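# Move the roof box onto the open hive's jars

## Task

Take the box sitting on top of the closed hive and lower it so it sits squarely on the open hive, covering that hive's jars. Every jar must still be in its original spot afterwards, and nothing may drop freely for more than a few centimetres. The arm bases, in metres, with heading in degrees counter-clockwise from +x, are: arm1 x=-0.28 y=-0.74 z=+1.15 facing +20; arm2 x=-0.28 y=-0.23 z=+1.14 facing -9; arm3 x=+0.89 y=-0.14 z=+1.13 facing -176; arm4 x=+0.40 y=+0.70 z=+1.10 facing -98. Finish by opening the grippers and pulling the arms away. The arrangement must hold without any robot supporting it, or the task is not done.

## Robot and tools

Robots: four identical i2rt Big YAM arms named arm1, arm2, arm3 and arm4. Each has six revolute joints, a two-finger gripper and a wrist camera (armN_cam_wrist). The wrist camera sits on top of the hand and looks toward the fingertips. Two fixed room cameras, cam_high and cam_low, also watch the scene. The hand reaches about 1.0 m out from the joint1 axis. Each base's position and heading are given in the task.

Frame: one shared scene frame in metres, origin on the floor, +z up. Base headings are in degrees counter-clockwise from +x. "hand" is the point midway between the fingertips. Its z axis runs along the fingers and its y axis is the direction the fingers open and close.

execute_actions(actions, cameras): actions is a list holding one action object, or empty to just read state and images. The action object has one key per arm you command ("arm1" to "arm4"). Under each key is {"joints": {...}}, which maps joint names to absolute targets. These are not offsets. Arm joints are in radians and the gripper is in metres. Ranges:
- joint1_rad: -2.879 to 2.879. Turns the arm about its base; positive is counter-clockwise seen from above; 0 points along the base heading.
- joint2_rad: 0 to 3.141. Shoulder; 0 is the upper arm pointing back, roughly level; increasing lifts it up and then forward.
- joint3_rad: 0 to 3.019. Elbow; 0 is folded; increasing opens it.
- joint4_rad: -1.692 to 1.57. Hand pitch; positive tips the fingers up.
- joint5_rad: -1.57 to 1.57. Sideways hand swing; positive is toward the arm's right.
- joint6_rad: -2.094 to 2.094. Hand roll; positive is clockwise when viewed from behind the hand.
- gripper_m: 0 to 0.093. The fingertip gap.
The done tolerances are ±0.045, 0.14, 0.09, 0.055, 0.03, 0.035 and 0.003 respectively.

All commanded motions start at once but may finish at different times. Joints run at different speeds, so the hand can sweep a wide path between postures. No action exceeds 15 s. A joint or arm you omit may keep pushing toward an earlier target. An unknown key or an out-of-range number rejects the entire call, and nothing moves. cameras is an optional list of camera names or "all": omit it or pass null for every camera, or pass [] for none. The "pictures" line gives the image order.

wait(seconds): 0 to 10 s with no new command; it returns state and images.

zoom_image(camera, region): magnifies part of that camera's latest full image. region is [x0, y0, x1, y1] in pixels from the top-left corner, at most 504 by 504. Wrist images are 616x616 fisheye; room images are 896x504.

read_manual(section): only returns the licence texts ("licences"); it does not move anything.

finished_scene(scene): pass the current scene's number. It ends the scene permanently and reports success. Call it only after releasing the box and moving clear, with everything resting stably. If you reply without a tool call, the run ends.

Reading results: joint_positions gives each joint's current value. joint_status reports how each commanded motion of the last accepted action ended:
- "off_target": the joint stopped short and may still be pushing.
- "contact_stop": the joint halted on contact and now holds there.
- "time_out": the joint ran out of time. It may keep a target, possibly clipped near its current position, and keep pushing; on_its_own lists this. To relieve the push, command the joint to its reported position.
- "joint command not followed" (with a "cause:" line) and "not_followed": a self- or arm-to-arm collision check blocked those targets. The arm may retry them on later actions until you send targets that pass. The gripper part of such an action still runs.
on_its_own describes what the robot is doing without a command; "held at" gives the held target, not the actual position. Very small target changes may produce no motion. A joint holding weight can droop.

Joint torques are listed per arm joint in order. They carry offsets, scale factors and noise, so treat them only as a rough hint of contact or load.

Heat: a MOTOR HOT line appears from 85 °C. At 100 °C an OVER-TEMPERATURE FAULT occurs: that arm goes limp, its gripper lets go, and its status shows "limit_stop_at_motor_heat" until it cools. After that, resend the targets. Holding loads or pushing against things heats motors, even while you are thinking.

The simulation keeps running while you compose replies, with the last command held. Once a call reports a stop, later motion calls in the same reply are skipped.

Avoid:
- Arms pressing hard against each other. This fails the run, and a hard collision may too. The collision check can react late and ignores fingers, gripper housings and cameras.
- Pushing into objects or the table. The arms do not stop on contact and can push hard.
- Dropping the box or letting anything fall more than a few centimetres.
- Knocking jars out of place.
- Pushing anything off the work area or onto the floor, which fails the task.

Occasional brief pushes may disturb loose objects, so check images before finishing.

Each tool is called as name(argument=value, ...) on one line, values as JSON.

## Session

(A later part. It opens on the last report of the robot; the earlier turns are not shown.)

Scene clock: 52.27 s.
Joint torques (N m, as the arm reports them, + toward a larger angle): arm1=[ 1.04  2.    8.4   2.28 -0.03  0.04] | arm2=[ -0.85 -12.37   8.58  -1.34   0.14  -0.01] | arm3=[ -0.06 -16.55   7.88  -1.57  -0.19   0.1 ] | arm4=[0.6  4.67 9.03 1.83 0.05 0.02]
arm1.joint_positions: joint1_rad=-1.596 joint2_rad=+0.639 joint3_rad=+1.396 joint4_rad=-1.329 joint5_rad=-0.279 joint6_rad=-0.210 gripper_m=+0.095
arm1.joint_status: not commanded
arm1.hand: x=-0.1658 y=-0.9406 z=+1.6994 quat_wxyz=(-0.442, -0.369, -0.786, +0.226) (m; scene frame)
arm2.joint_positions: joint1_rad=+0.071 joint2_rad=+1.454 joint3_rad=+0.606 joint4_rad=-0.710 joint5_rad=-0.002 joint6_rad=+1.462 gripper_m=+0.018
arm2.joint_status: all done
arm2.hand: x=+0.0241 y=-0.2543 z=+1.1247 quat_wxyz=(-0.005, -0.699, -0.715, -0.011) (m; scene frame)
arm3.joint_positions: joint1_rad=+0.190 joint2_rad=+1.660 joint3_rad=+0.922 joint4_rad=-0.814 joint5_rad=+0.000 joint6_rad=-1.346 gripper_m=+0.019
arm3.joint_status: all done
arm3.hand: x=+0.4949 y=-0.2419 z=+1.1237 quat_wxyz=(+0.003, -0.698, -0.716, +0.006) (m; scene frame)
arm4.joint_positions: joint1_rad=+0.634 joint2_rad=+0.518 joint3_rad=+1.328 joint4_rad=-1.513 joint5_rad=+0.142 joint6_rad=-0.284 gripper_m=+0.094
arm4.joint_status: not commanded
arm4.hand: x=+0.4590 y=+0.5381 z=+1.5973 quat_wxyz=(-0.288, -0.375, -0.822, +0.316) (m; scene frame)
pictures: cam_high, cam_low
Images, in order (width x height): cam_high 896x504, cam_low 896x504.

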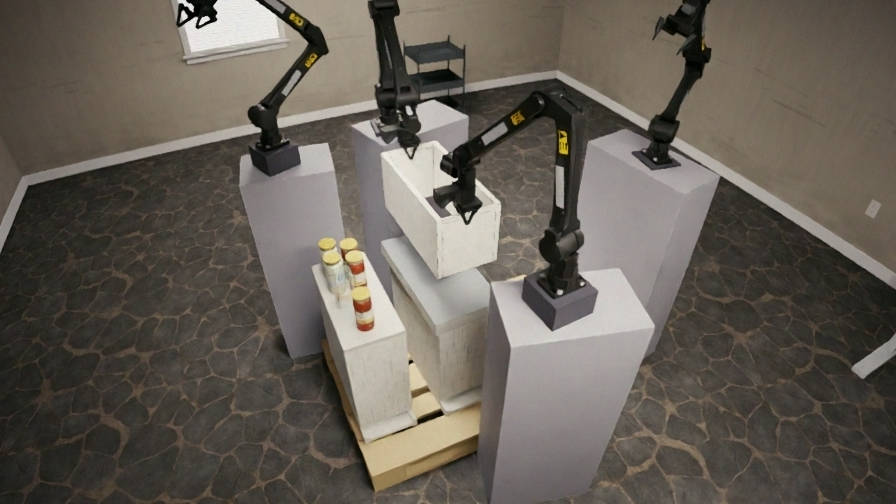

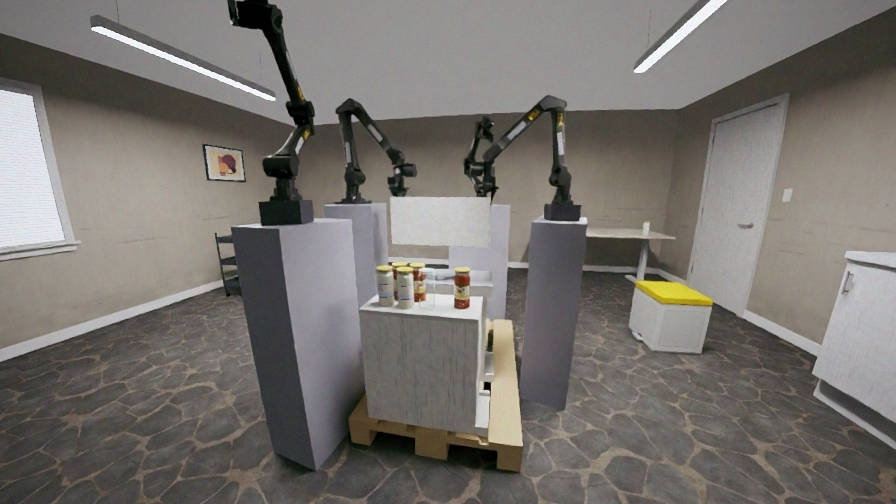

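execute_actions(actions=[{"arm1":{"joints":{"joint1_rad":-2.2,"joint2_rad":1.5}},"arm2":{"joints":{"joint1_rad":-0.207,"joint2_rad":1.45,"joint3_rad":0.7,"joint4_rad":-0.76,"joint6_rad":1.18}},"arm3":{"joints":{"joint1_rad":0.3835,"joint2_rad":1.705,"joint3_rad":1.093,"joint4_rad":-0.895,"joint6_rad":-1.13}}}], cameras=[])

execute_actions(actions=[{"arm2":{"joints":{"joint1_rad":-0.445,"joint2_rad":1.526,"joint3_rad":0.79,"joint4_rad":-0.775,"joint6_rad":0.95}},"arm3":{"joints":{"joint1_rad":0.54,"joint2_rad":1.81,"joint3_rad":1.255,"joint4_rad":-0.95,"joint6_rad":-0.966}}}], cameras=["cam_high","cam_low"])

Scene clock: 62.27 s.
Joint torques (N m, as the arm reports them, + toward a larger angle): arm1=[  2.24 -13.54   9.36   1.04  -0.12   0.01] | arm2=[ -0.03 -13.85   9.13  -0.71   0.17  -0.05] | arm3=[ -0.42 -19.11   8.67  -1.5   -0.49   0.08] | arm4=[0.64 4.68 9.03 1.83 0.05 0.03]
arm1.joint_positions: joint1_rad=-2.207 joint2_rad=+1.517 joint3_rad=+1.397 joint4_rad=-1.329 joint5_rad=-0.279 joint6_rad=-0.210 gripper_m=+0.095
arm1.joint_status: all done
arm1.hand: x=-0.3714 y=-1.2066 z=+1.3854 quat_wxyz=(-0.157, -0.717, -0.679, -0.020) (m; scene frame)
arm2.joint_positions: joint1_rad=-0.211 joint2_rad=+1.495 joint3_rad=+0.649 joint4_rad=-0.727 joint5_rad=-0.003 joint6_rad=+1.190 gripper_m=+0.018
arm2.joint_status: all done
arm2.hand: x=+0.0167 y=-0.3409 z=+1.1230 quat_wxyz=(+0.001, -0.702, -0.712, -0.007) (m; scene frame)
arm3.joint_positions: joint1_rad=+0.387 joint2_rad=+1.756 joint3_rad=+1.045 joint4_rad=-0.853 joint5_rad=+0.008 joint6_rad=-1.134 gripper_m=+0.019
arm3.joint_status: all done
arm3.hand: x=+0.4867 y=-0.3338 z=+1.1198 quat_wxyz=(+0.003, -0.703, -0.711, +0.000) (m; scene frame)
arm4.joint_positions: joint1_rad=+0.634 joint2_rad=+0.518 joint3_rad=+1.328 joint4_rad=-1.513 joint5_rad=+0.142 joint6_rad=-0.284 gripper_m=+0.094
arm4.joint_status: not commanded
arm4.hand: x=+0.4590 y=+0.5381 z=+1.5973 quat_wxyz=(-0.288, -0.375, -0.822, +0.316) (m; scene frame)
pictures: none
No camera images: the call's "cameras" was empty. Leave "cameras" out to get every camera's image.

Scene clock: 63.47 s.
Joint torques (N m, as the arm reports them, + toward a larger angle): arm1=[  2.27 -13.42   9.34   1.05  -0.12   0.02] | arm2=[  0.   -16.07   9.1   -0.58   0.14  -0.08] | arm3=[ -0.36 -21.94   8.6   -1.25  -0.74   0.1 ] | arm4=[0.72 4.62 9.04 1.84 0.04 0.02]
arm1.joint_positions: joint1_rad=-2.207 joint2_rad=+1.517 joint3_rad=+1.397 joint4_rad=-1.329 joint5_rad=-0.279 joint6_rad=-0.210 gripper_m=+0.095
arm1.joint_status: not commanded
arm1.hand: x=-0.3714 y=-1.2066 z=+1.3854 quat_wxyz=(-0.157, -0.717, -0.679, -0.020) (m; scene frame)
arm2.joint_positions: joint1_rad=-0.448 joint2_rad=+1.579 joint3_rad=+0.742 joint4_rad=-0.747 joint5_rad=-0.002 joint6_rad=+0.960 gripper_m=+0.018
arm2.joint_status: all done
arm2.hand: x=+0.0082 y=-0.4246 z=+1.1198 quat_wxyz=(+0.007, -0.705, -0.709, -0.006) (m; scene frame)
arm3.joint_positions: joint1_rad=+0.541 joint2_rad=+1.872 joint3_rad=+1.211 joint4_rad=-0.914 joint5_rad=+0.014 joint6_rad=-0.972 gripper_m=+0.019
arm3.joint_status: all done
arm3.hand: x=+0.4791 y=-0.4212 z=+1.1167 quat_wxyz=(+0.004, -0.706, -0.708, -0.005) (m; scene frame)
arm4.joint_positions: joint1_rad=+0.634 joint2_rad=+0.518 joint3_rad=+1.328 joint4_rad=-1.513 joint5_rad=+0.142 joint6_rad=-0.284 gripper_m=+0.094
arm4.joint_status: not commanded
arm4.hand: x=+0.4590 y=+0.5381 z=+1.5973 quat_wxyz=(-0.288, -0.375, -0.822, +0.316) (m; scene frame)
pictures: cam_high, cam_low
Images, in order (width x height): cam_high 896x504, cam_low 896x504.

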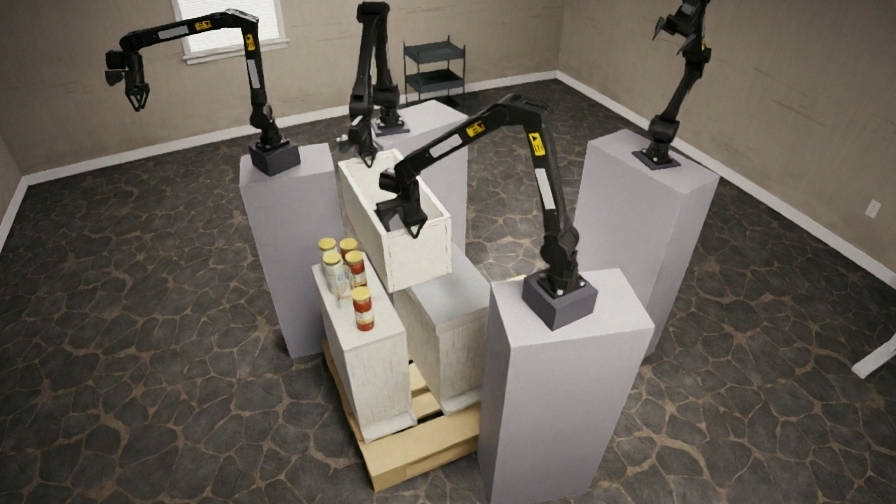

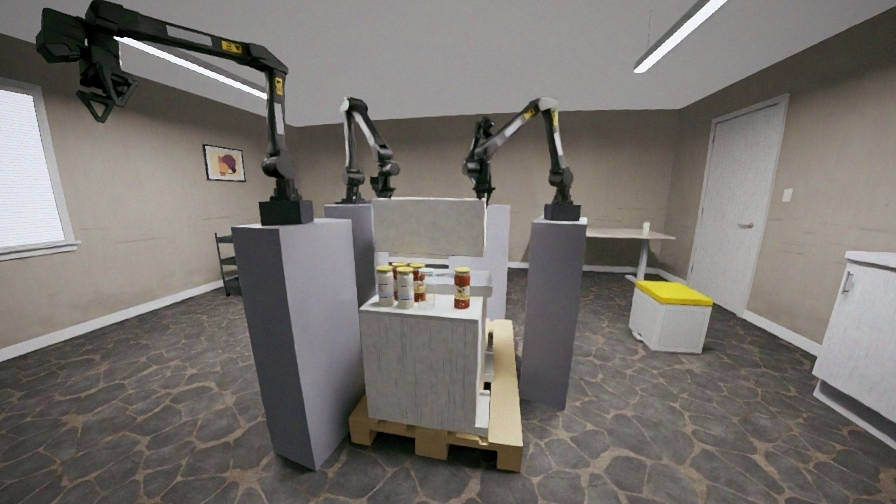

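Clearance ok. Larger q2 bias.

execute_actions(actions=[{"arm2":{"joints":{"joint1_rad":-0.633,"joint2_rad":1.605,"joint3_rad":0.935,"joint4_rad":-0.81,"joint6_rad":0.77}},"arm3":{"joints":{"joint1_rad":0.665,"joint2_rad":1.905,"joint3_rad":1.465,"joint4_rad":-1.03,"joint6_rad":-0.84}}}], cameras=[])

execute_actions(actions=[{"arm2":{"joints":{"joint1_rad":-0.772,"joint2_rad":1.723,"joint3_rad":1.115,"joint4_rad":-0.865,"joint6_rad":0.64}},"arm3":{"joints":{"joint1_rad":0.764,"joint2_rad":2.05,"joint3_rad":1.725,"joint4_rad":-1.137,"joint6_rad":-0.732}}}], cameras=["arm2_cam_wrist","arm3_cam_wrist","cam_high","cam_low"])

Scene clock: 68.47 s.
Joint torques (N m, as the arm reports them, + toward a larger angle): arm1=[  2.14 -13.54   9.34   1.06  -0.12   0.02] | arm2=[ -0.47 -18.95   9.68  -0.34   0.14  -0.01] | arm3=[  0.44 -25.58  10.1   -0.96  -0.66   0.15] | arm4=[0.64 4.77 9.02 1.82 0.04 0.03]
arm1.joint_positions: joint1_rad=-2.207 joint2_rad=+1.517 joint3_rad=+1.397 joint4_rad=-1.329 joint5_rad=-0.279 joint6_rad=-0.210 gripper_m=+0.095
arm1.joint_status: not commanded
arm1.hand: x=-0.3714 y=-1.2066 z=+1.3854 quat_wxyz=(-0.157, -0.717, -0.679, -0.020) (m; scene frame)
arm2.joint_positions: joint1_rad=-0.631 joint2_rad=+1.673 joint3_rad=+0.883 joint4_rad=-0.787 joint5_rad=-0.001 joint6_rad=+0.779 gripper_m=+0.018
arm2.joint_status: all done
arm2.hand: x=+0.0027 y=-0.5087 z=+1.1228 quat_wxyz=(+0.003, -0.706, -0.709, -0.007) (m; scene frame)
arm3.joint_positions: joint1_rad=+0.661 joint2_rad=+1.981 joint3_rad=+1.407 joint4_rad=-1.000 joint5_rad=+0.012 joint6_rad=-0.849 gripper_m=+0.019
arm3.joint_status: all done
arm3.hand: x=+0.4747 y=-0.5056 z=+1.1224 quat_wxyz=(+0.003, -0.707, -0.708, -0.004) (m; scene frame)
arm4.joint_positions: joint1_rad=+0.634 joint2_rad=+0.518 joint3_rad=+1.328 joint4_rad=-1.513 joint5_rad=+0.142 joint6_rad=-0.284 gripper_m=+0.094
arm4.joint_status: not commanded
arm4.hand: x=+0.4590 y=+0.5381 z=+1.5973 quat_wxyz=(-0.288, -0.375, -0.822, +0.316) (m; scene frame)
pictures: none
No camera images: the call's "cameras" was empty. Leave "cameras" out to get every camera's image.

Scene clock: 69.67 s.
Joint torques (N m, as the arm reports them, + toward a larger angle): arm1=[  2.27 -13.36   9.33   1.05  -0.12   0.02] | arm2=[ -0.6  -22.99  10.56  -0.54   0.19  -0.13] | arm3=[  0.83 -29.35  11.2   -1.27  -0.87   0.23] | arm4=[0.6  4.7  9.05 1.84 0.04 0.02]
arm1.joint_positions: joint1_rad=-2.207 joint2_rad=+1.517 joint3_rad=+1.397 joint4_rad=-1.329 joint5_rad=-0.279 joint6_rad=-0.210 gripper_m=+0.095
arm1.joint_status: not commanded
arm1.hand: x=-0.3714 y=-1.2066 z=+1.3854 quat_wxyz=(-0.157, -0.717, -0.679, -0.020) (m; scene frame)
arm2.joint_positions: joint1_rad=-0.769 joint2_rad=+1.805 joint3_rad=+1.050 joint4_rad=-0.839 joint5_rad=-0.004 joint6_rad=+0.651 gripper_m=+0.018
arm2.joint_status: all done
arm2.hand: x=-0.0059 y=-0.5862 z=+1.1146 quat_wxyz=(+0.011, -0.709, -0.705, -0.010) (m; scene frame)
arm3.joint_positions: joint1_rad=+0.753 joint2_rad=+2.139 joint3_rad=+1.652 joint4_rad=-1.101 joint5_rad=+0.017 joint6_rad=-0.747 gripper_m=+0.019
arm3.joint_status: all done
arm3.hand: x=+0.4670 y=-0.5864 z=+1.1136 quat_wxyz=(+0.006, -0.710, -0.704, -0.010) (m; scene frame)
arm4.joint_positions: joint1_rad=+0.634 joint2_rad=+0.518 joint3_rad=+1.328 joint4_rad=-1.513 joint5_rad=+0.142 joint6_rad=-0.284 gripper_m=+0.094
arm4.joint_status: not commanded
arm4.hand: x=+0.4590 y=+0.5381 z=+1.5973 quat_wxyz=(-0.288, -0.375, -0.822, +0.316) (m; scene frame)
pictures: arm2_cam_wrist, arm3_cam_wrist, cam_high, cam_low
Images, in order (width x height): arm2_cam_wrist 616x616, arm3_cam_wrist 616x616, cam_high 896x504, cam_low 896x504.

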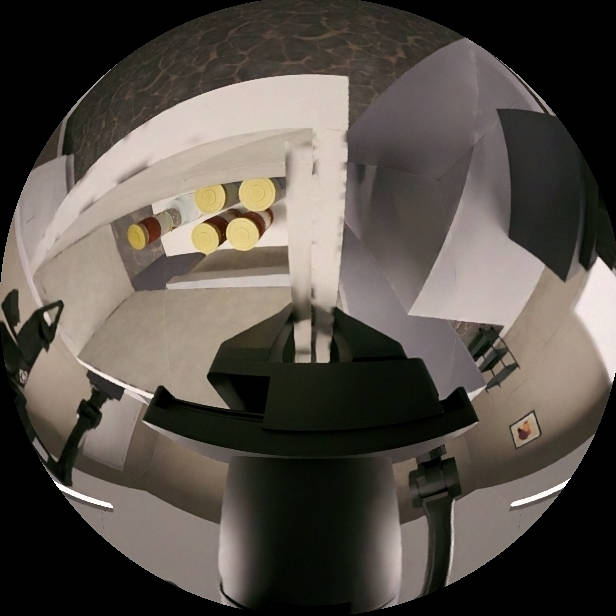

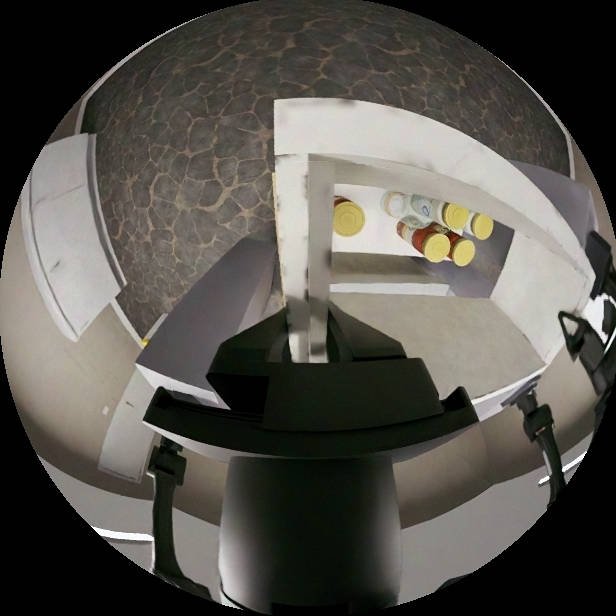

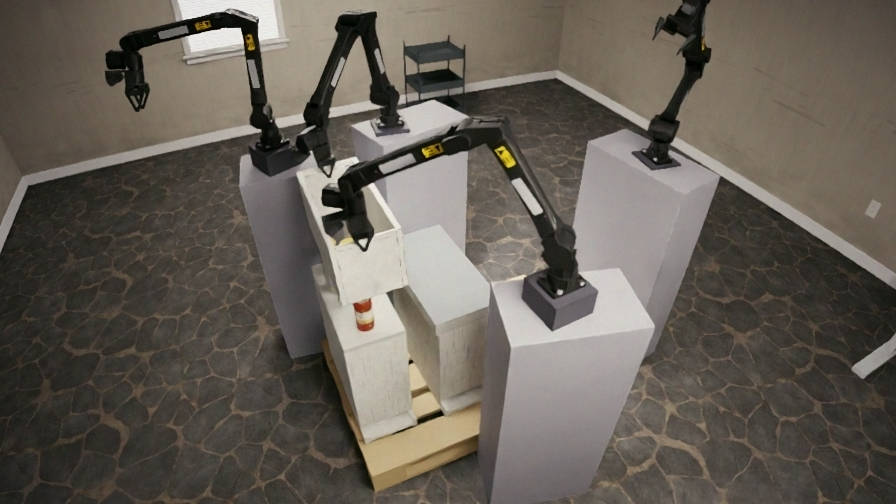

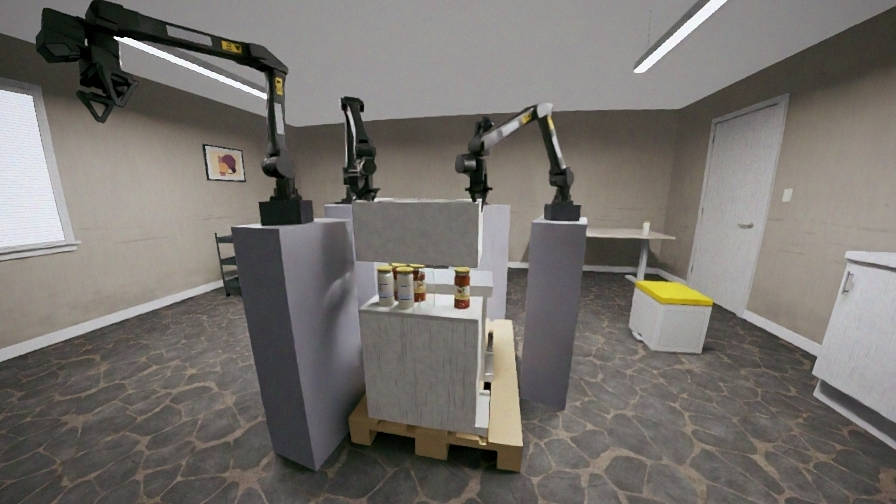

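execute_actions(actions=[{"arm2":{"joints":{"joint1_rad":-0.8,"joint2_rad":1.748,"joint3_rad":1.165,"joint4_rad":-0.84,"joint6_rad":0.616}},"arm3":{"joints":{"joint1_rad":0.787,"joint2_rad":2.07,"joint3_rad":1.785,"joint4_rad":-1.135,"joint6_rad":-0.71}}}], cameras=["arm2_cam_wrist","arm3_cam_wrist","cam_high","cam_low"])

zoom_image(camera="cam_high", region=[270,150,450,380])

Scene clock: 76.67 s.
Joint torques (N m, as the arm reports them, + toward a larger angle): arm1=[  2.25 -13.46   9.37   1.06  -0.12   0.02] | arm2=[ -1.2  -21.87  12.75   0.46   0.01  -0.09] | arm3=[  1.33 -28.83  13.09  -1.01  -0.54   0.35] | arm4=[0.65 4.71 9.03 1.84 0.05 0.02]
arm1.joint_positions: joint1_rad=-2.207 joint2_rad=+1.517 joint3_rad=+1.397 joint4_rad=-1.329 joint5_rad=-0.279 joint6_rad=-0.210 gripper_m=+0.095
arm1.joint_status: not commanded
arm1.hand: x=-0.3714 y=-1.2066 z=+1.3854 quat_wxyz=(-0.157, -0.717, -0.679, -0.020) (m; scene frame)
arm2.joint_positions: joint1_rad=-0.787 joint2_rad=+1.814 joint3_rad=+1.073 joint4_rad=-0.839 joint5_rad=+0.000 joint6_rad=+0.630 gripper_m=+0.018
arm2.joint_status: joint3_rad time_out (moved +0.023 of +0.115); the others done
arm2.on_its_own: joint3_rad reads +1.073 and still pushes toward +1.165 since a time_out
arm2.hand: x=-0.0072 y=-0.6001 z=+1.1169 quat_wxyz=(+0.004, -0.708, -0.706, -0.007) (m; scene frame)
arm3.joint_positions: joint1_rad=+0.763 joint2_rad=+2.149 joint3_rad=+1.682 joint4_rad=-1.105 joint5_rad=+0.010 joint6_rad=-0.739 gripper_m=+0.019
arm3.joint_status: joint3_rad time_out (moved +0.030 of +0.133); the others done
arm3.on_its_own: joint3_rad reads +1.682 and still pushes toward +1.785 since a time_out
arm3.hand: x=+0.4654 y=-0.5989 z=+1.1178 quat_wxyz=(+0.003, -0.710, -0.705, -0.002) (m; scene frame)
arm4.joint_positions: joint1_rad=+0.634 joint2_rad=+0.518 joint3_rad=+1.328 joint4_rad=-1.513 joint5_rad=+0.142 joint6_rad=-0.284 gripper_m=+0.094
arm4.joint_status: not commanded
arm4.hand: x=+0.4590 y=+0.5381 z=+1.5973 quat_wxyz=(-0.288, -0.375, -0.822, +0.316) (m; scene frame)
pictures: arm2_cam_wrist, arm3_cam_wrist, cam_high, cam_low
Images, in order (width x height): arm2_cam_wrist 616x616, arm3_cam_wrist 616x616, cam_high 896x504, cam_low 896x504.

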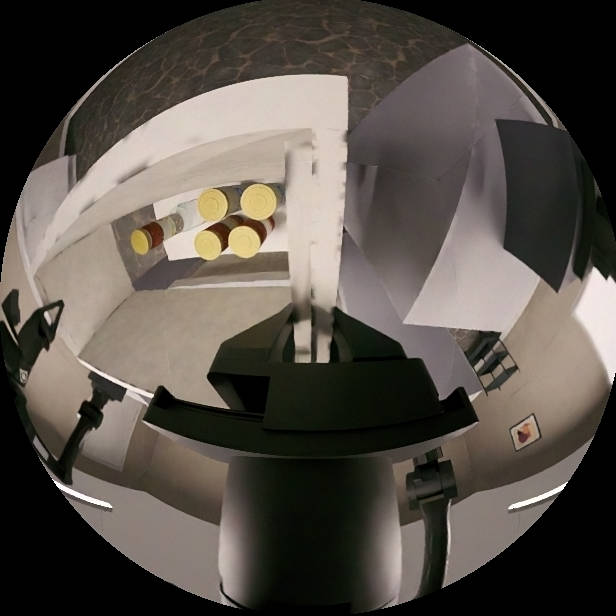

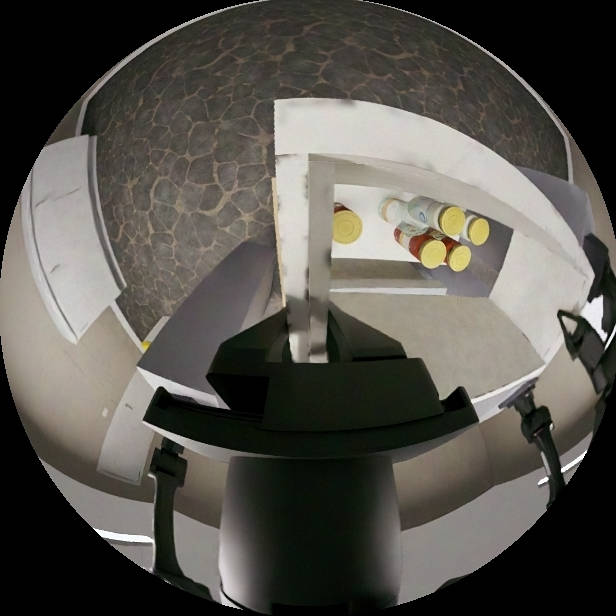

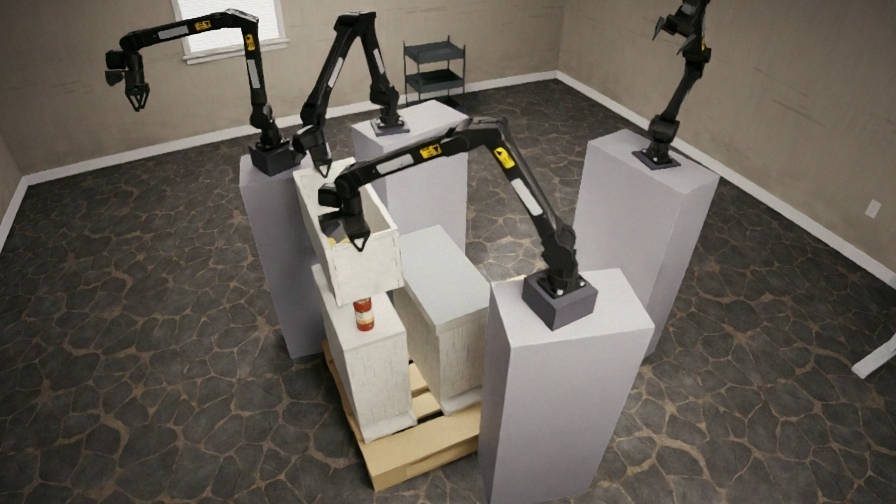

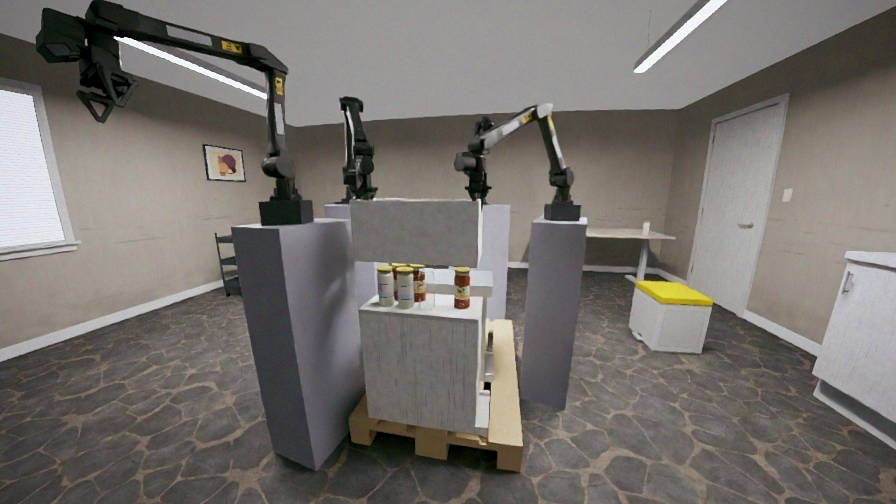

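Region (270, 150, 450, 380) of cam_high's 896x504 image, scaled by 2.191, with more detail than that image has; it fills the left 394 columns of this view, and the rest is white.

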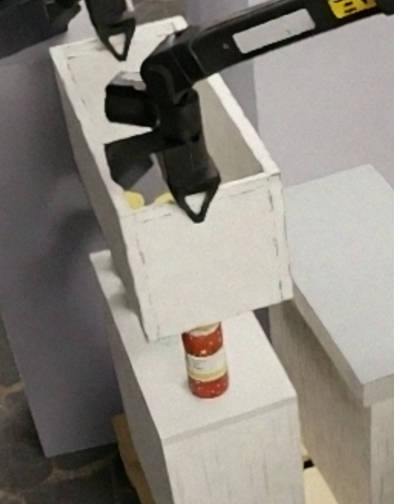

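execute_actions(actions=[{"arm2":{"joints":{"joint2_rad":1.85,"joint3_rad":1.135,"joint4_rad":-0.70}},"arm3":{"joints":{"joint1_rad":0.8,"joint2_rad":2.14,"joint3_rad":1.75,"joint4_rad":-1.008}}}], cameras=["arm2_cam_wrist","arm3_cam_wrist"])

Scene clock: 82.57 s.
Joint torques (N m, as the arm reports them, + toward a larger angle): arm1=[  2.31 -13.56   9.34   1.06  -0.13   0.01] | arm2=[ -0.46 -24.97   9.58   0.47  -0.17  -0.12] | arm3=[  1.07 -31.62  10.62  -0.18  -0.5    0.1 ] | arm4=[0.73 4.61 9.03 1.86 0.05 0.02]
arm1.joint_positions: joint1_rad=-2.207 joint2_rad=+1.517 joint3_rad=+1.397 joint4_rad=-1.329 joint5_rad=-0.279 joint6_rad=-0.210 gripper_m=+0.095
arm1.joint_status: not commanded
arm1.hand: x=-0.3714 y=-1.2066 z=+1.3854 quat_wxyz=(-0.157, -0.717, -0.679, -0.020) (m; scene frame)
arm2.joint_positions: joint1_rad=-0.794 joint2_rad=+1.946 joint3_rad=+1.073 joint4_rad=-0.700 joint5_rad=+0.006 joint6_rad=+0.630 gripper_m=+0.018
arm2.joint_status: all done
arm2.hand: x=-0.0037 y=-0.6101 z=+1.0586 quat_wxyz=(+0.001, -0.710, -0.704, -0.004) (m; scene frame)
arm3.joint_positions: joint1_rad=+0.781 joint2_rad=+2.249 joint3_rad=+1.682 joint4_rad=-1.000 joint5_rad=+0.009 joint6_rad=-0.717 gripper_m=+0.019
arm3.joint_status: all done
arm3.hand: x=+0.4679 y=-0.6135 z=+1.0571 quat_wxyz=(+0.002, -0.711, -0.703, +0.001) (m; scene frame)
arm4.joint_positions: joint1_rad=+0.634 joint2_rad=+0.518 joint3_rad=+1.328 joint4_rad=-1.513 joint5_rad=+0.142 joint6_rad=-0.284 gripper_m=+0.094
arm4.joint_status: not commanded
arm4.hand: x=+0.4590 y=+0.5381 z=+1.5973 quat_wxyz=(-0.288, -0.375, -0.822, +0.316) (m; scene frame)
pictures: arm2_cam_wrist, arm3_cam_wrist
Images, in order (width x height): arm2_cam_wrist 616x616, arm3_cam_wrist 616x616.

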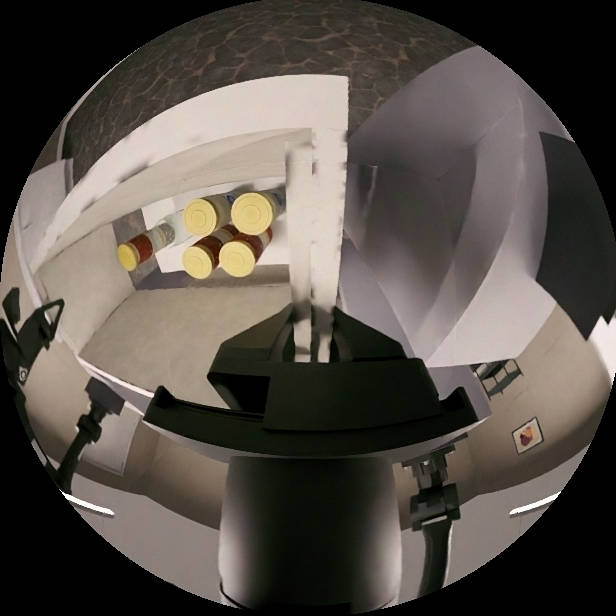

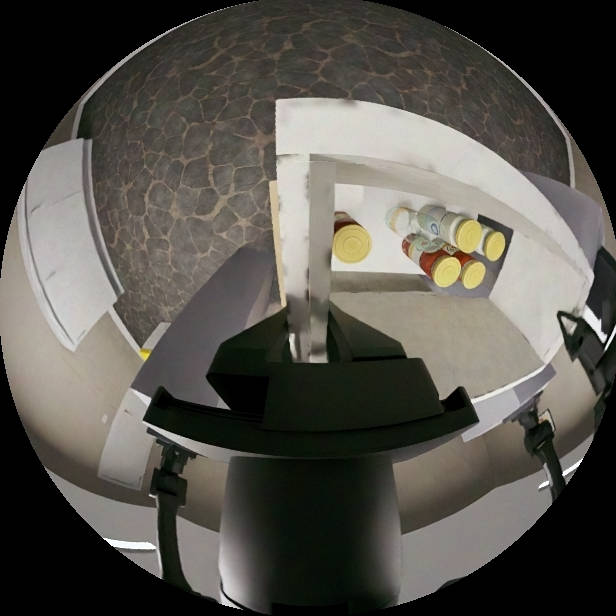

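Well centered. Continue down (bias q2 ≈ -0.10).

execute_actions(actions=[{"arm2":{"joints":{"joint2_rad":1.96,"joint3_rad":1.125,"joint4_rad":-0.57}},"arm3":{"joints":{"joint1_rad":0.78,"joint2_rad":2.215,"joint3_rad":1.73,"joint4_rad":-0.91}}}], cameras=[])

execute_actions(actions=[{"arm2":{"joints":{"joint2_rad":2.065,"joint3_rad":1.14,"joint4_rad":-0.475}},"arm3":{"joints":{"joint2_rad":2.29,"joint3_rad":1.73,"joint4_rad":-0.84}}}], cameras=["arm2_cam_wrist","arm3_cam_wrist","cam_high","cam_low"])

zoom_image(camera="cam_high", region=[280,200,440,400])

zoom_image(camera="cam_low", region=[330,220,510,350])

Scene clock: 86.53 s.
Joint torques (N m, as the arm reports them, + toward a larger angle): arm1=[  2.27 -13.5    9.37   1.07  -0.12   0.02] | arm2=[ -0.07 -25.32   8.41   0.86  -0.31  -0.03] | arm3=[ -0.94 -31.65   9.25   0.12  -0.24   0.1 ] | arm4=[0.66 4.69 9.03 1.84 0.04 0.02]
arm1.joint_positions: joint1_rad=-2.207 joint2_rad=+1.517 joint3_rad=+1.397 joint4_rad=-1.329 joint5_rad=-0.279 joint6_rad=-0.210 gripper_m=+0.095
arm1.joint_status: not commanded
arm1.hand: x=-0.3714 y=-1.2066 z=+1.3854 quat_wxyz=(-0.157, -0.717, -0.679, -0.020) (m; scene frame)
arm2.joint_positions: joint1_rad=-0.801 joint2_rad=+2.052 joint3_rad=+1.073 joint4_rad=-0.583 joint5_rad=+0.009 joint6_rad=+0.621 gripper_m=+0.018
arm2.joint_status: all done
arm2.hand: x=-0.0043 y=-0.6151 z=+1.0106 quat_wxyz=(-0.004, -0.710, -0.704, -0.001) (m; scene frame)
arm3.joint_positions: joint1_rad=+0.781 joint2_rad=+2.322 joint3_rad=+1.678 joint4_rad=-0.910 joint5_rad=+0.003 joint6_rad=-0.716 gripper_m=+0.019
arm3.joint_status: all done
arm3.hand: x=+0.4668 y=-0.6169 z=+1.0105 quat_wxyz=(-0.002, -0.711, -0.703, +0.006) (m; scene frame)
arm4.joint_positions: joint1_rad=+0.634 joint2_rad=+0.518 joint3_rad=+1.328 joint4_rad=-1.513 joint5_rad=+0.142 joint6_rad=-0.284 gripper_m=+0.094
arm4.joint_status: not commanded
arm4.hand: x=+0.4590 y=+0.5381 z=+1.5973 quat_wxyz=(-0.288, -0.375, -0.822, +0.316) (m; scene frame)
pictures: none
No camera images: the call's "cameras" was empty. Leave "cameras" out to get every camera's image.

Scene clock: 87.67 s.
Joint torques (N m, as the arm reports them, + toward a larger angle): arm1=[  2.24 -13.49   9.33   1.07  -0.11   0.02] | arm2=[ -0.42 -24.83   8.52   1.    -0.36  -0.07] | arm3=[  0.46 -31.2    8.92   0.18  -0.22   0.12] | arm4=[0.57 4.69 9.04 1.83 0.05 0.03]
arm1.joint_positions: joint1_rad=-2.207 joint2_rad=+1.517 joint3_rad=+1.397 joint4_rad=-1.329 joint5_rad=-0.279 joint6_rad=-0.210 gripper_m=+0.095
arm1.joint_status: not commanded
arm1.hand: x=-0.3714 y=-1.2066 z=+1.3854 quat_wxyz=(-0.157, -0.717, -0.679, -0.020) (m; scene frame)
arm2.joint_positions: joint1_rad=-0.797 joint2_rad=+2.154 joint3_rad=+1.077 joint4_rad=-0.485 joint5_rad=+0.008 joint6_rad=+0.626 gripper_m=+0.018
arm2.joint_status: all done
arm2.hand: x=-0.0037 y=-0.6113 z=+0.9659 quat_wxyz=(-0.004, -0.710, -0.704, -0.002) (m; scene frame)
arm3.joint_positions: joint1_rad=+0.778 joint2_rad=+2.394 joint3_rad=+1.678 joint4_rad=-0.840 joint5_rad=+0.002 joint6_rad=-0.717 gripper_m=+0.019
arm3.joint_status: all done
arm3.hand: x=+0.4671 y=-0.6143 z=+0.9663 quat_wxyz=(-0.002, -0.712, -0.702, +0.005) (m; scene frame)
arm4.joint_positions: joint1_rad=+0.634 joint2_rad=+0.518 joint3_rad=+1.328 joint4_rad=-1.513 joint5_rad=+0.142 joint6_rad=-0.284 gripper_m=+0.094
arm4.joint_status: not commanded
arm4.hand: x=+0.4590 y=+0.5381 z=+1.5973 quat_wxyz=(-0.288, -0.375, -0.822, +0.316) (m; scene frame)
pictures: arm2_cam_wrist, arm3_cam_wrist, cam_high, cam_low
Images, in order (width x height): arm2_cam_wrist 616x616, arm3_cam_wrist 616x616, cam_high 896x504, cam_low 896x504.

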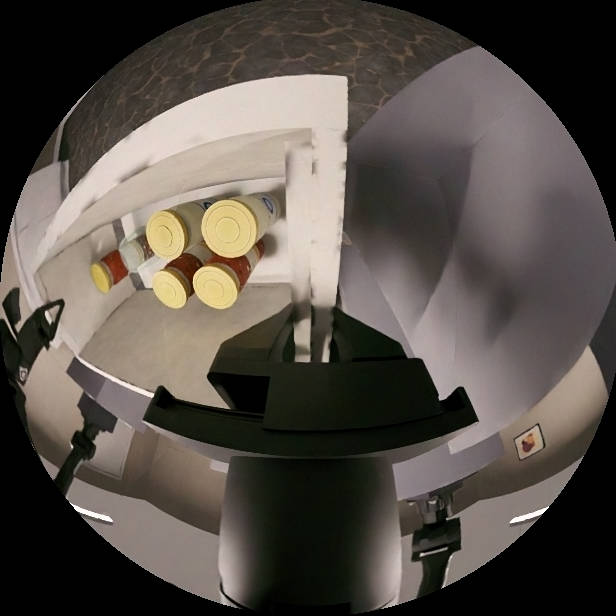

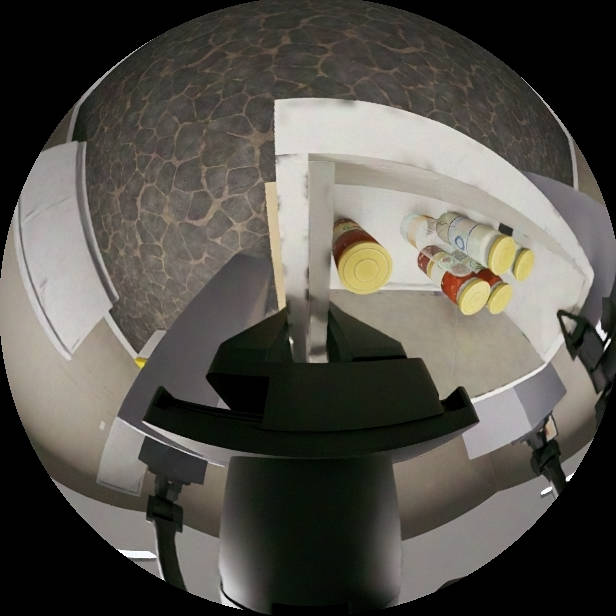

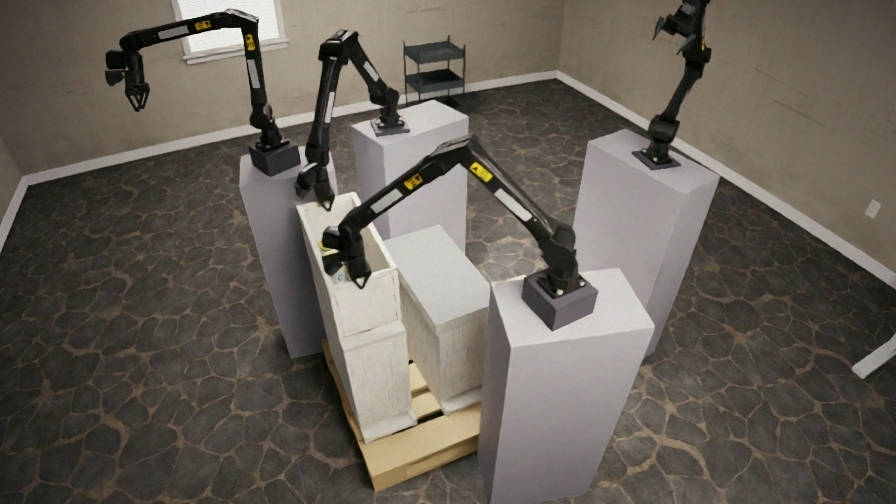

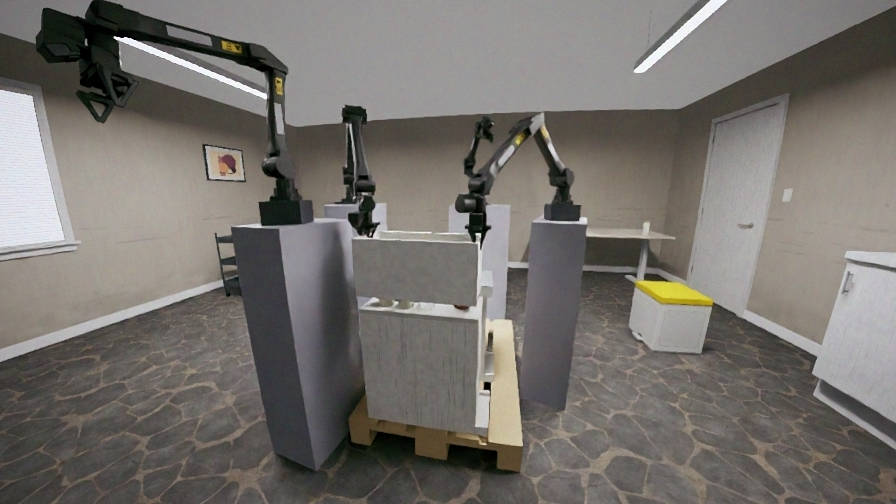

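Region (280, 200, 440, 400) of cam_high's 896x504 image, scaled by 2.520, with more detail than that image has; it fills the left 403 columns of this view, and the rest is white.

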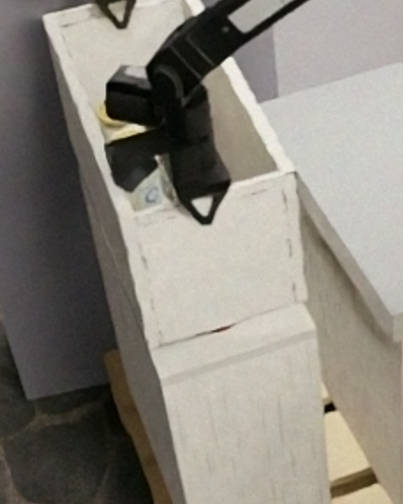

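Region (330, 220, 510, 350) of cam_low's 896x504 image, scaled by 2.800, with more detail than that image has.

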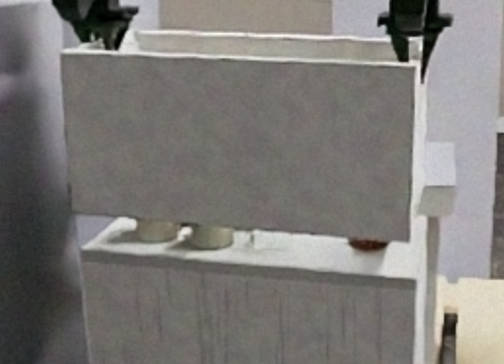

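execute_actions(actions=[{"arm2":{"joints":{"joint1_rad":-0.765,"joint2_rad":2.168,"joint3_rad":1.165,"joint4_rad":-0.41,"joint6_rad":0.655}},"arm3":{"joints":{"joint1_rad":0.79,"joint2_rad":2.353,"joint3_rad":1.695,"joint4_rad":-0.775}}}], cameras=["cam_high","cam_low"])

zoom_image(camera="cam_high", region=[290,210,430,390])

zoom_image(camera="cam_low", region=[340,240,500,350])

Scene clock: 95.20 s.
Joint torques (N m, as the arm reports them, + toward a larger angle): arm1=[  2.11 -13.5    9.32   1.05  -0.12   0.02] | arm2=[  0.83 -26.45   7.55   0.94  -0.19   0.01] | arm3=[  0.03 -31.17   8.     0.04  -0.35   0.1 ] | arm4=[0.73 4.72 9.04 1.84 0.04 0.03]
arm1.joint_positions: joint1_rad=-2.207 joint2_rad=+1.517 joint3_rad=+1.397 joint4_rad=-1.329 joint5_rad=-0.279 joint6_rad=-0.210 gripper_m=+0.095
arm1.joint_status: not commanded
arm1.hand: x=-0.3714 y=-1.2066 z=+1.3854 quat_wxyz=(-0.157, -0.717, -0.679, -0.020) (m; scene frame)
arm2.joint_positions: joint1_rad=-0.766 joint2_rad=+2.257 joint3_rad=+1.108 joint4_rad=-0.419 joint5_rad=+0.007 joint6_rad=+0.657 gripper_m=+0.018
arm2.joint_status: all done
arm2.hand: x=+0.0090 y=-0.6031 z=+0.9249 quat_wxyz=(-0.001, -0.710, -0.704, -0.003) (m; scene frame)
arm3.joint_positions: joint1_rad=+0.785 joint2_rad=+2.449 joint3_rad=+1.650 joint4_rad=-0.773 joint5_rad=+0.005 joint6_rad=-0.716 gripper_m=+0.019
arm3.joint_status: all done
arm3.hand: x=+0.4797 y=-0.6059 z=+0.9254 quat_wxyz=(+0.000, -0.710, -0.704, -0.002) (m; scene frame)
arm4.joint_positions: joint1_rad=+0.634 joint2_rad=+0.518 joint3_rad=+1.328 joint4_rad=-1.513 joint5_rad=+0.142 joint6_rad=-0.284 gripper_m=+0.094
arm4.joint_status: not commanded
arm4.hand: x=+0.4590 y=+0.5381 z=+1.5973 quat_wxyz=(-0.288, -0.375, -0.822, +0.316) (m; scene frame)
pictures: cam_high, cam_low
Images, in order (width x height): cam_high 896x504, cam_low 896x504.

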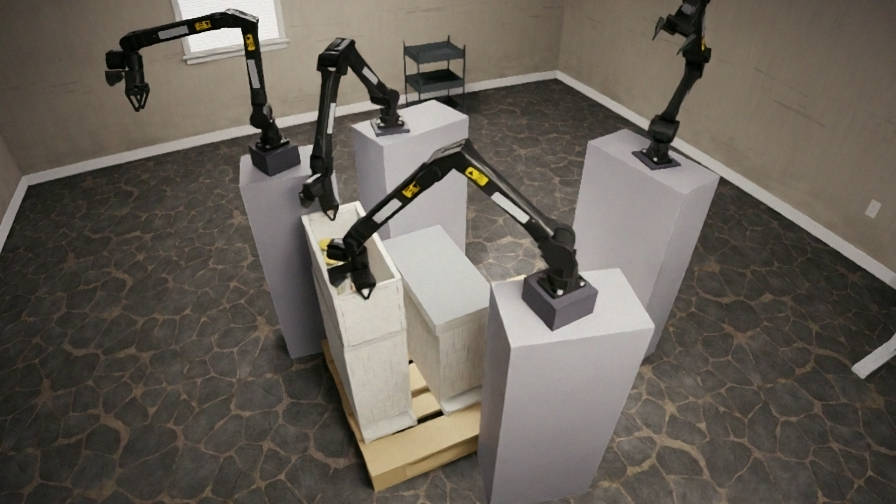

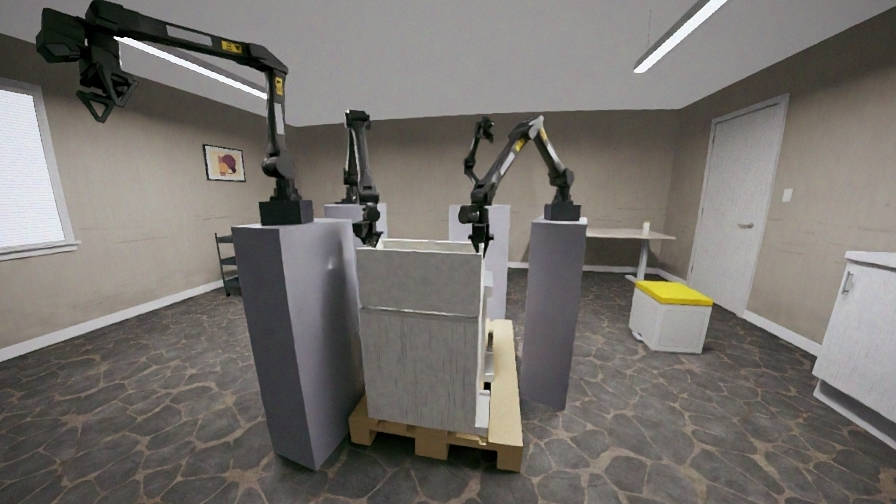

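Region (290, 210, 430, 390) of cam_high's 896x504 image, scaled by 2.800, with more detail than that image has.

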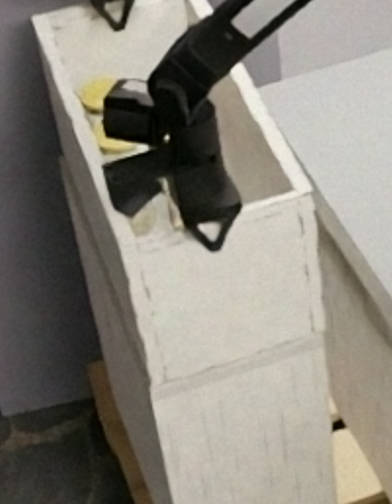

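Region (340, 240, 500, 350) of cam_low's 896x504 image, scaled by 3.150, with more detail than that image has; it fills the top 346 rows of this view, and the rest is white.

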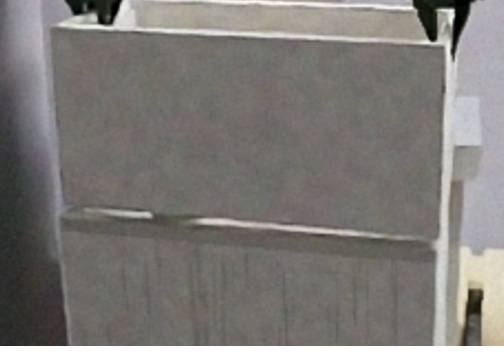

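execute_actions(actions=[{"arm2":{"joints":{"joint1_rad":-0.79,"joint2_rad":2.205,"joint3_rad":1.19,"joint4_rad":-0.395,"joint6_rad":0.635}},"arm3":{"joints":{"joint2_rad":2.39,"joint3_rad":1.765,"joint4_rad":-0.77}}}], cameras=["cam_high","cam_low"])

zoom_image(camera="cam_high", region=[290,210,430,390])

zoom_image(camera="cam_low", region=[340,240,500,350])

Scene clock: 100.80 s.
Joint torques (N m, as the arm reports them, + toward a larger angle): arm1=[  2.19 -13.48   9.34   1.05  -0.11   0.02] | arm2=[ -0.41 -24.82   8.17   1.08  -0.22   0.01] | arm3=[  0.21 -30.31  10.65   0.17  -0.21   0.1 ] | arm4=[0.7  4.72 9.03 1.85 0.05 0.03]
arm1.joint_positions: joint1_rad=-2.207 joint2_rad=+1.517 joint3_rad=+1.397 joint4_rad=-1.329 joint5_rad=-0.279 joint6_rad=-0.210 gripper_m=+0.095
arm1.joint_status: not commanded
arm1.hand: x=-0.3714 y=-1.2066 z=+1.3854 quat_wxyz=(-0.157, -0.717, -0.679, -0.020) (m; scene frame)
arm2.joint_positions: joint1_rad=-0.785 joint2_rad=+2.279 joint3_rad=+1.125 joint4_rad=-0.413 joint5_rad=+0.007 joint6_rad=+0.637 gripper_m=+0.018
arm2.joint_status: all done
arm2.hand: x=+0.0043 y=-0.6116 z=+0.9175 quat_wxyz=(-0.001, -0.710, -0.704, -0.003) (m; scene frame)
arm3.joint_positions: joint1_rad=+0.785 joint2_rad=+2.472 joint3_rad=+1.678 joint4_rad=-0.770 joint5_rad=+0.001 joint6_rad=-0.716 gripper_m=+0.019
arm3.joint_status: all done
arm3.hand: x=+0.4751 y=-0.6122 z=+0.9192 quat_wxyz=(-0.002, -0.710, -0.704, +0.002) (m; scene frame)
arm4.joint_positions: joint1_rad=+0.634 joint2_rad=+0.518 joint3_rad=+1.328 joint4_rad=-1.513 joint5_rad=+0.142 joint6_rad=-0.284 gripper_m=+0.094
arm4.joint_status: not commanded
arm4.hand: x=+0.4590 y=+0.5381 z=+1.5973 quat_wxyz=(-0.288, -0.375, -0.822, +0.316) (m; scene frame)
pictures: cam_high, cam_low
Images, in order (width x height): cam_high 896x504, cam_low 896x504.

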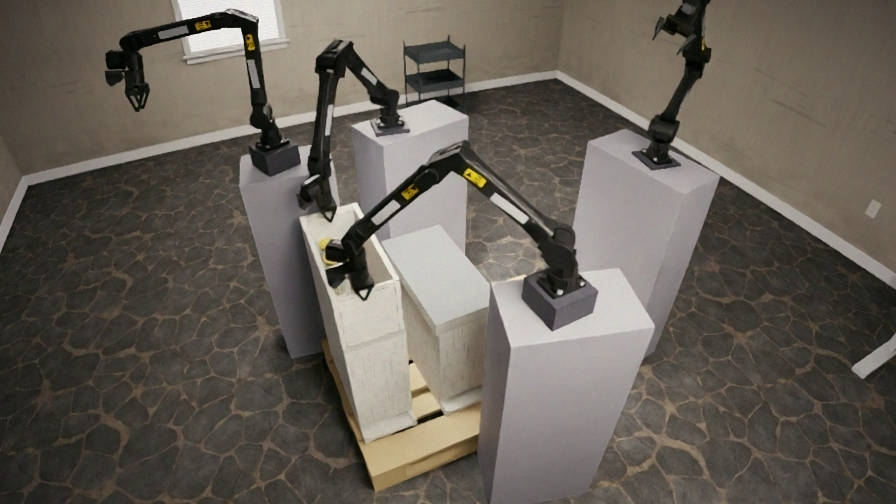

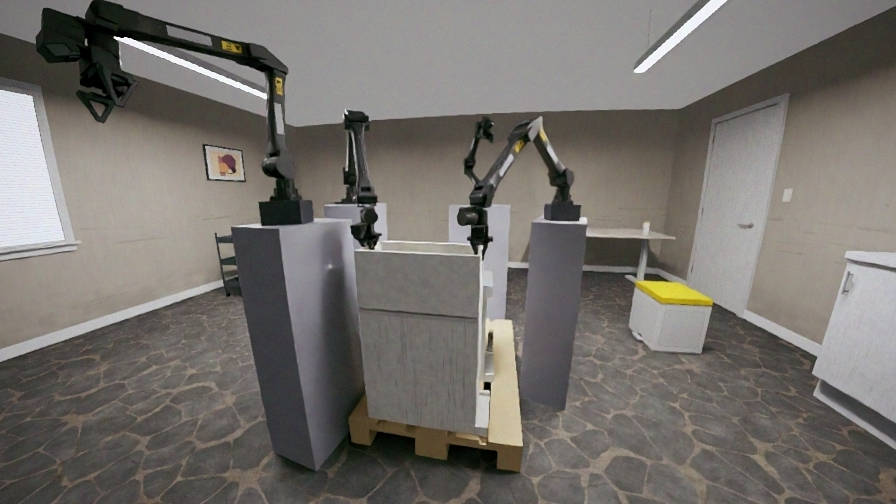

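Region (290, 210, 430, 390) of cam_high's 896x504 image, scaled by 2.800, with more detail than that image has.

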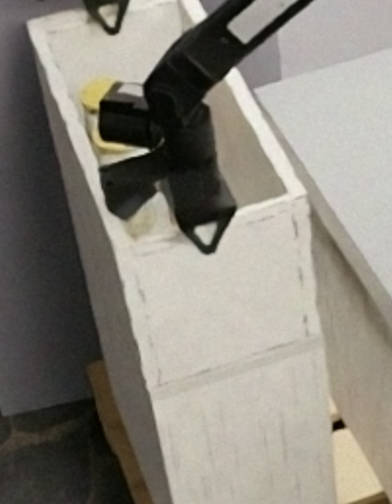

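Region (340, 240, 500, 350) of cam_low's 896x504 image, scaled by 3.150, with more detail than that image has; it fills the top 346 rows of this view, and the rest is white.

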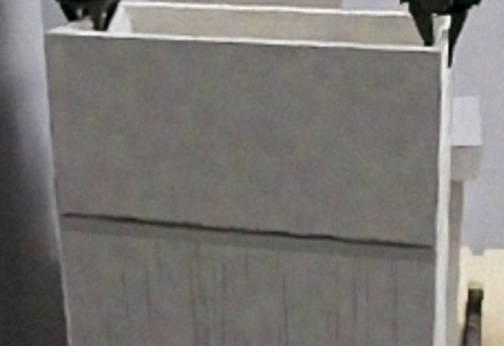

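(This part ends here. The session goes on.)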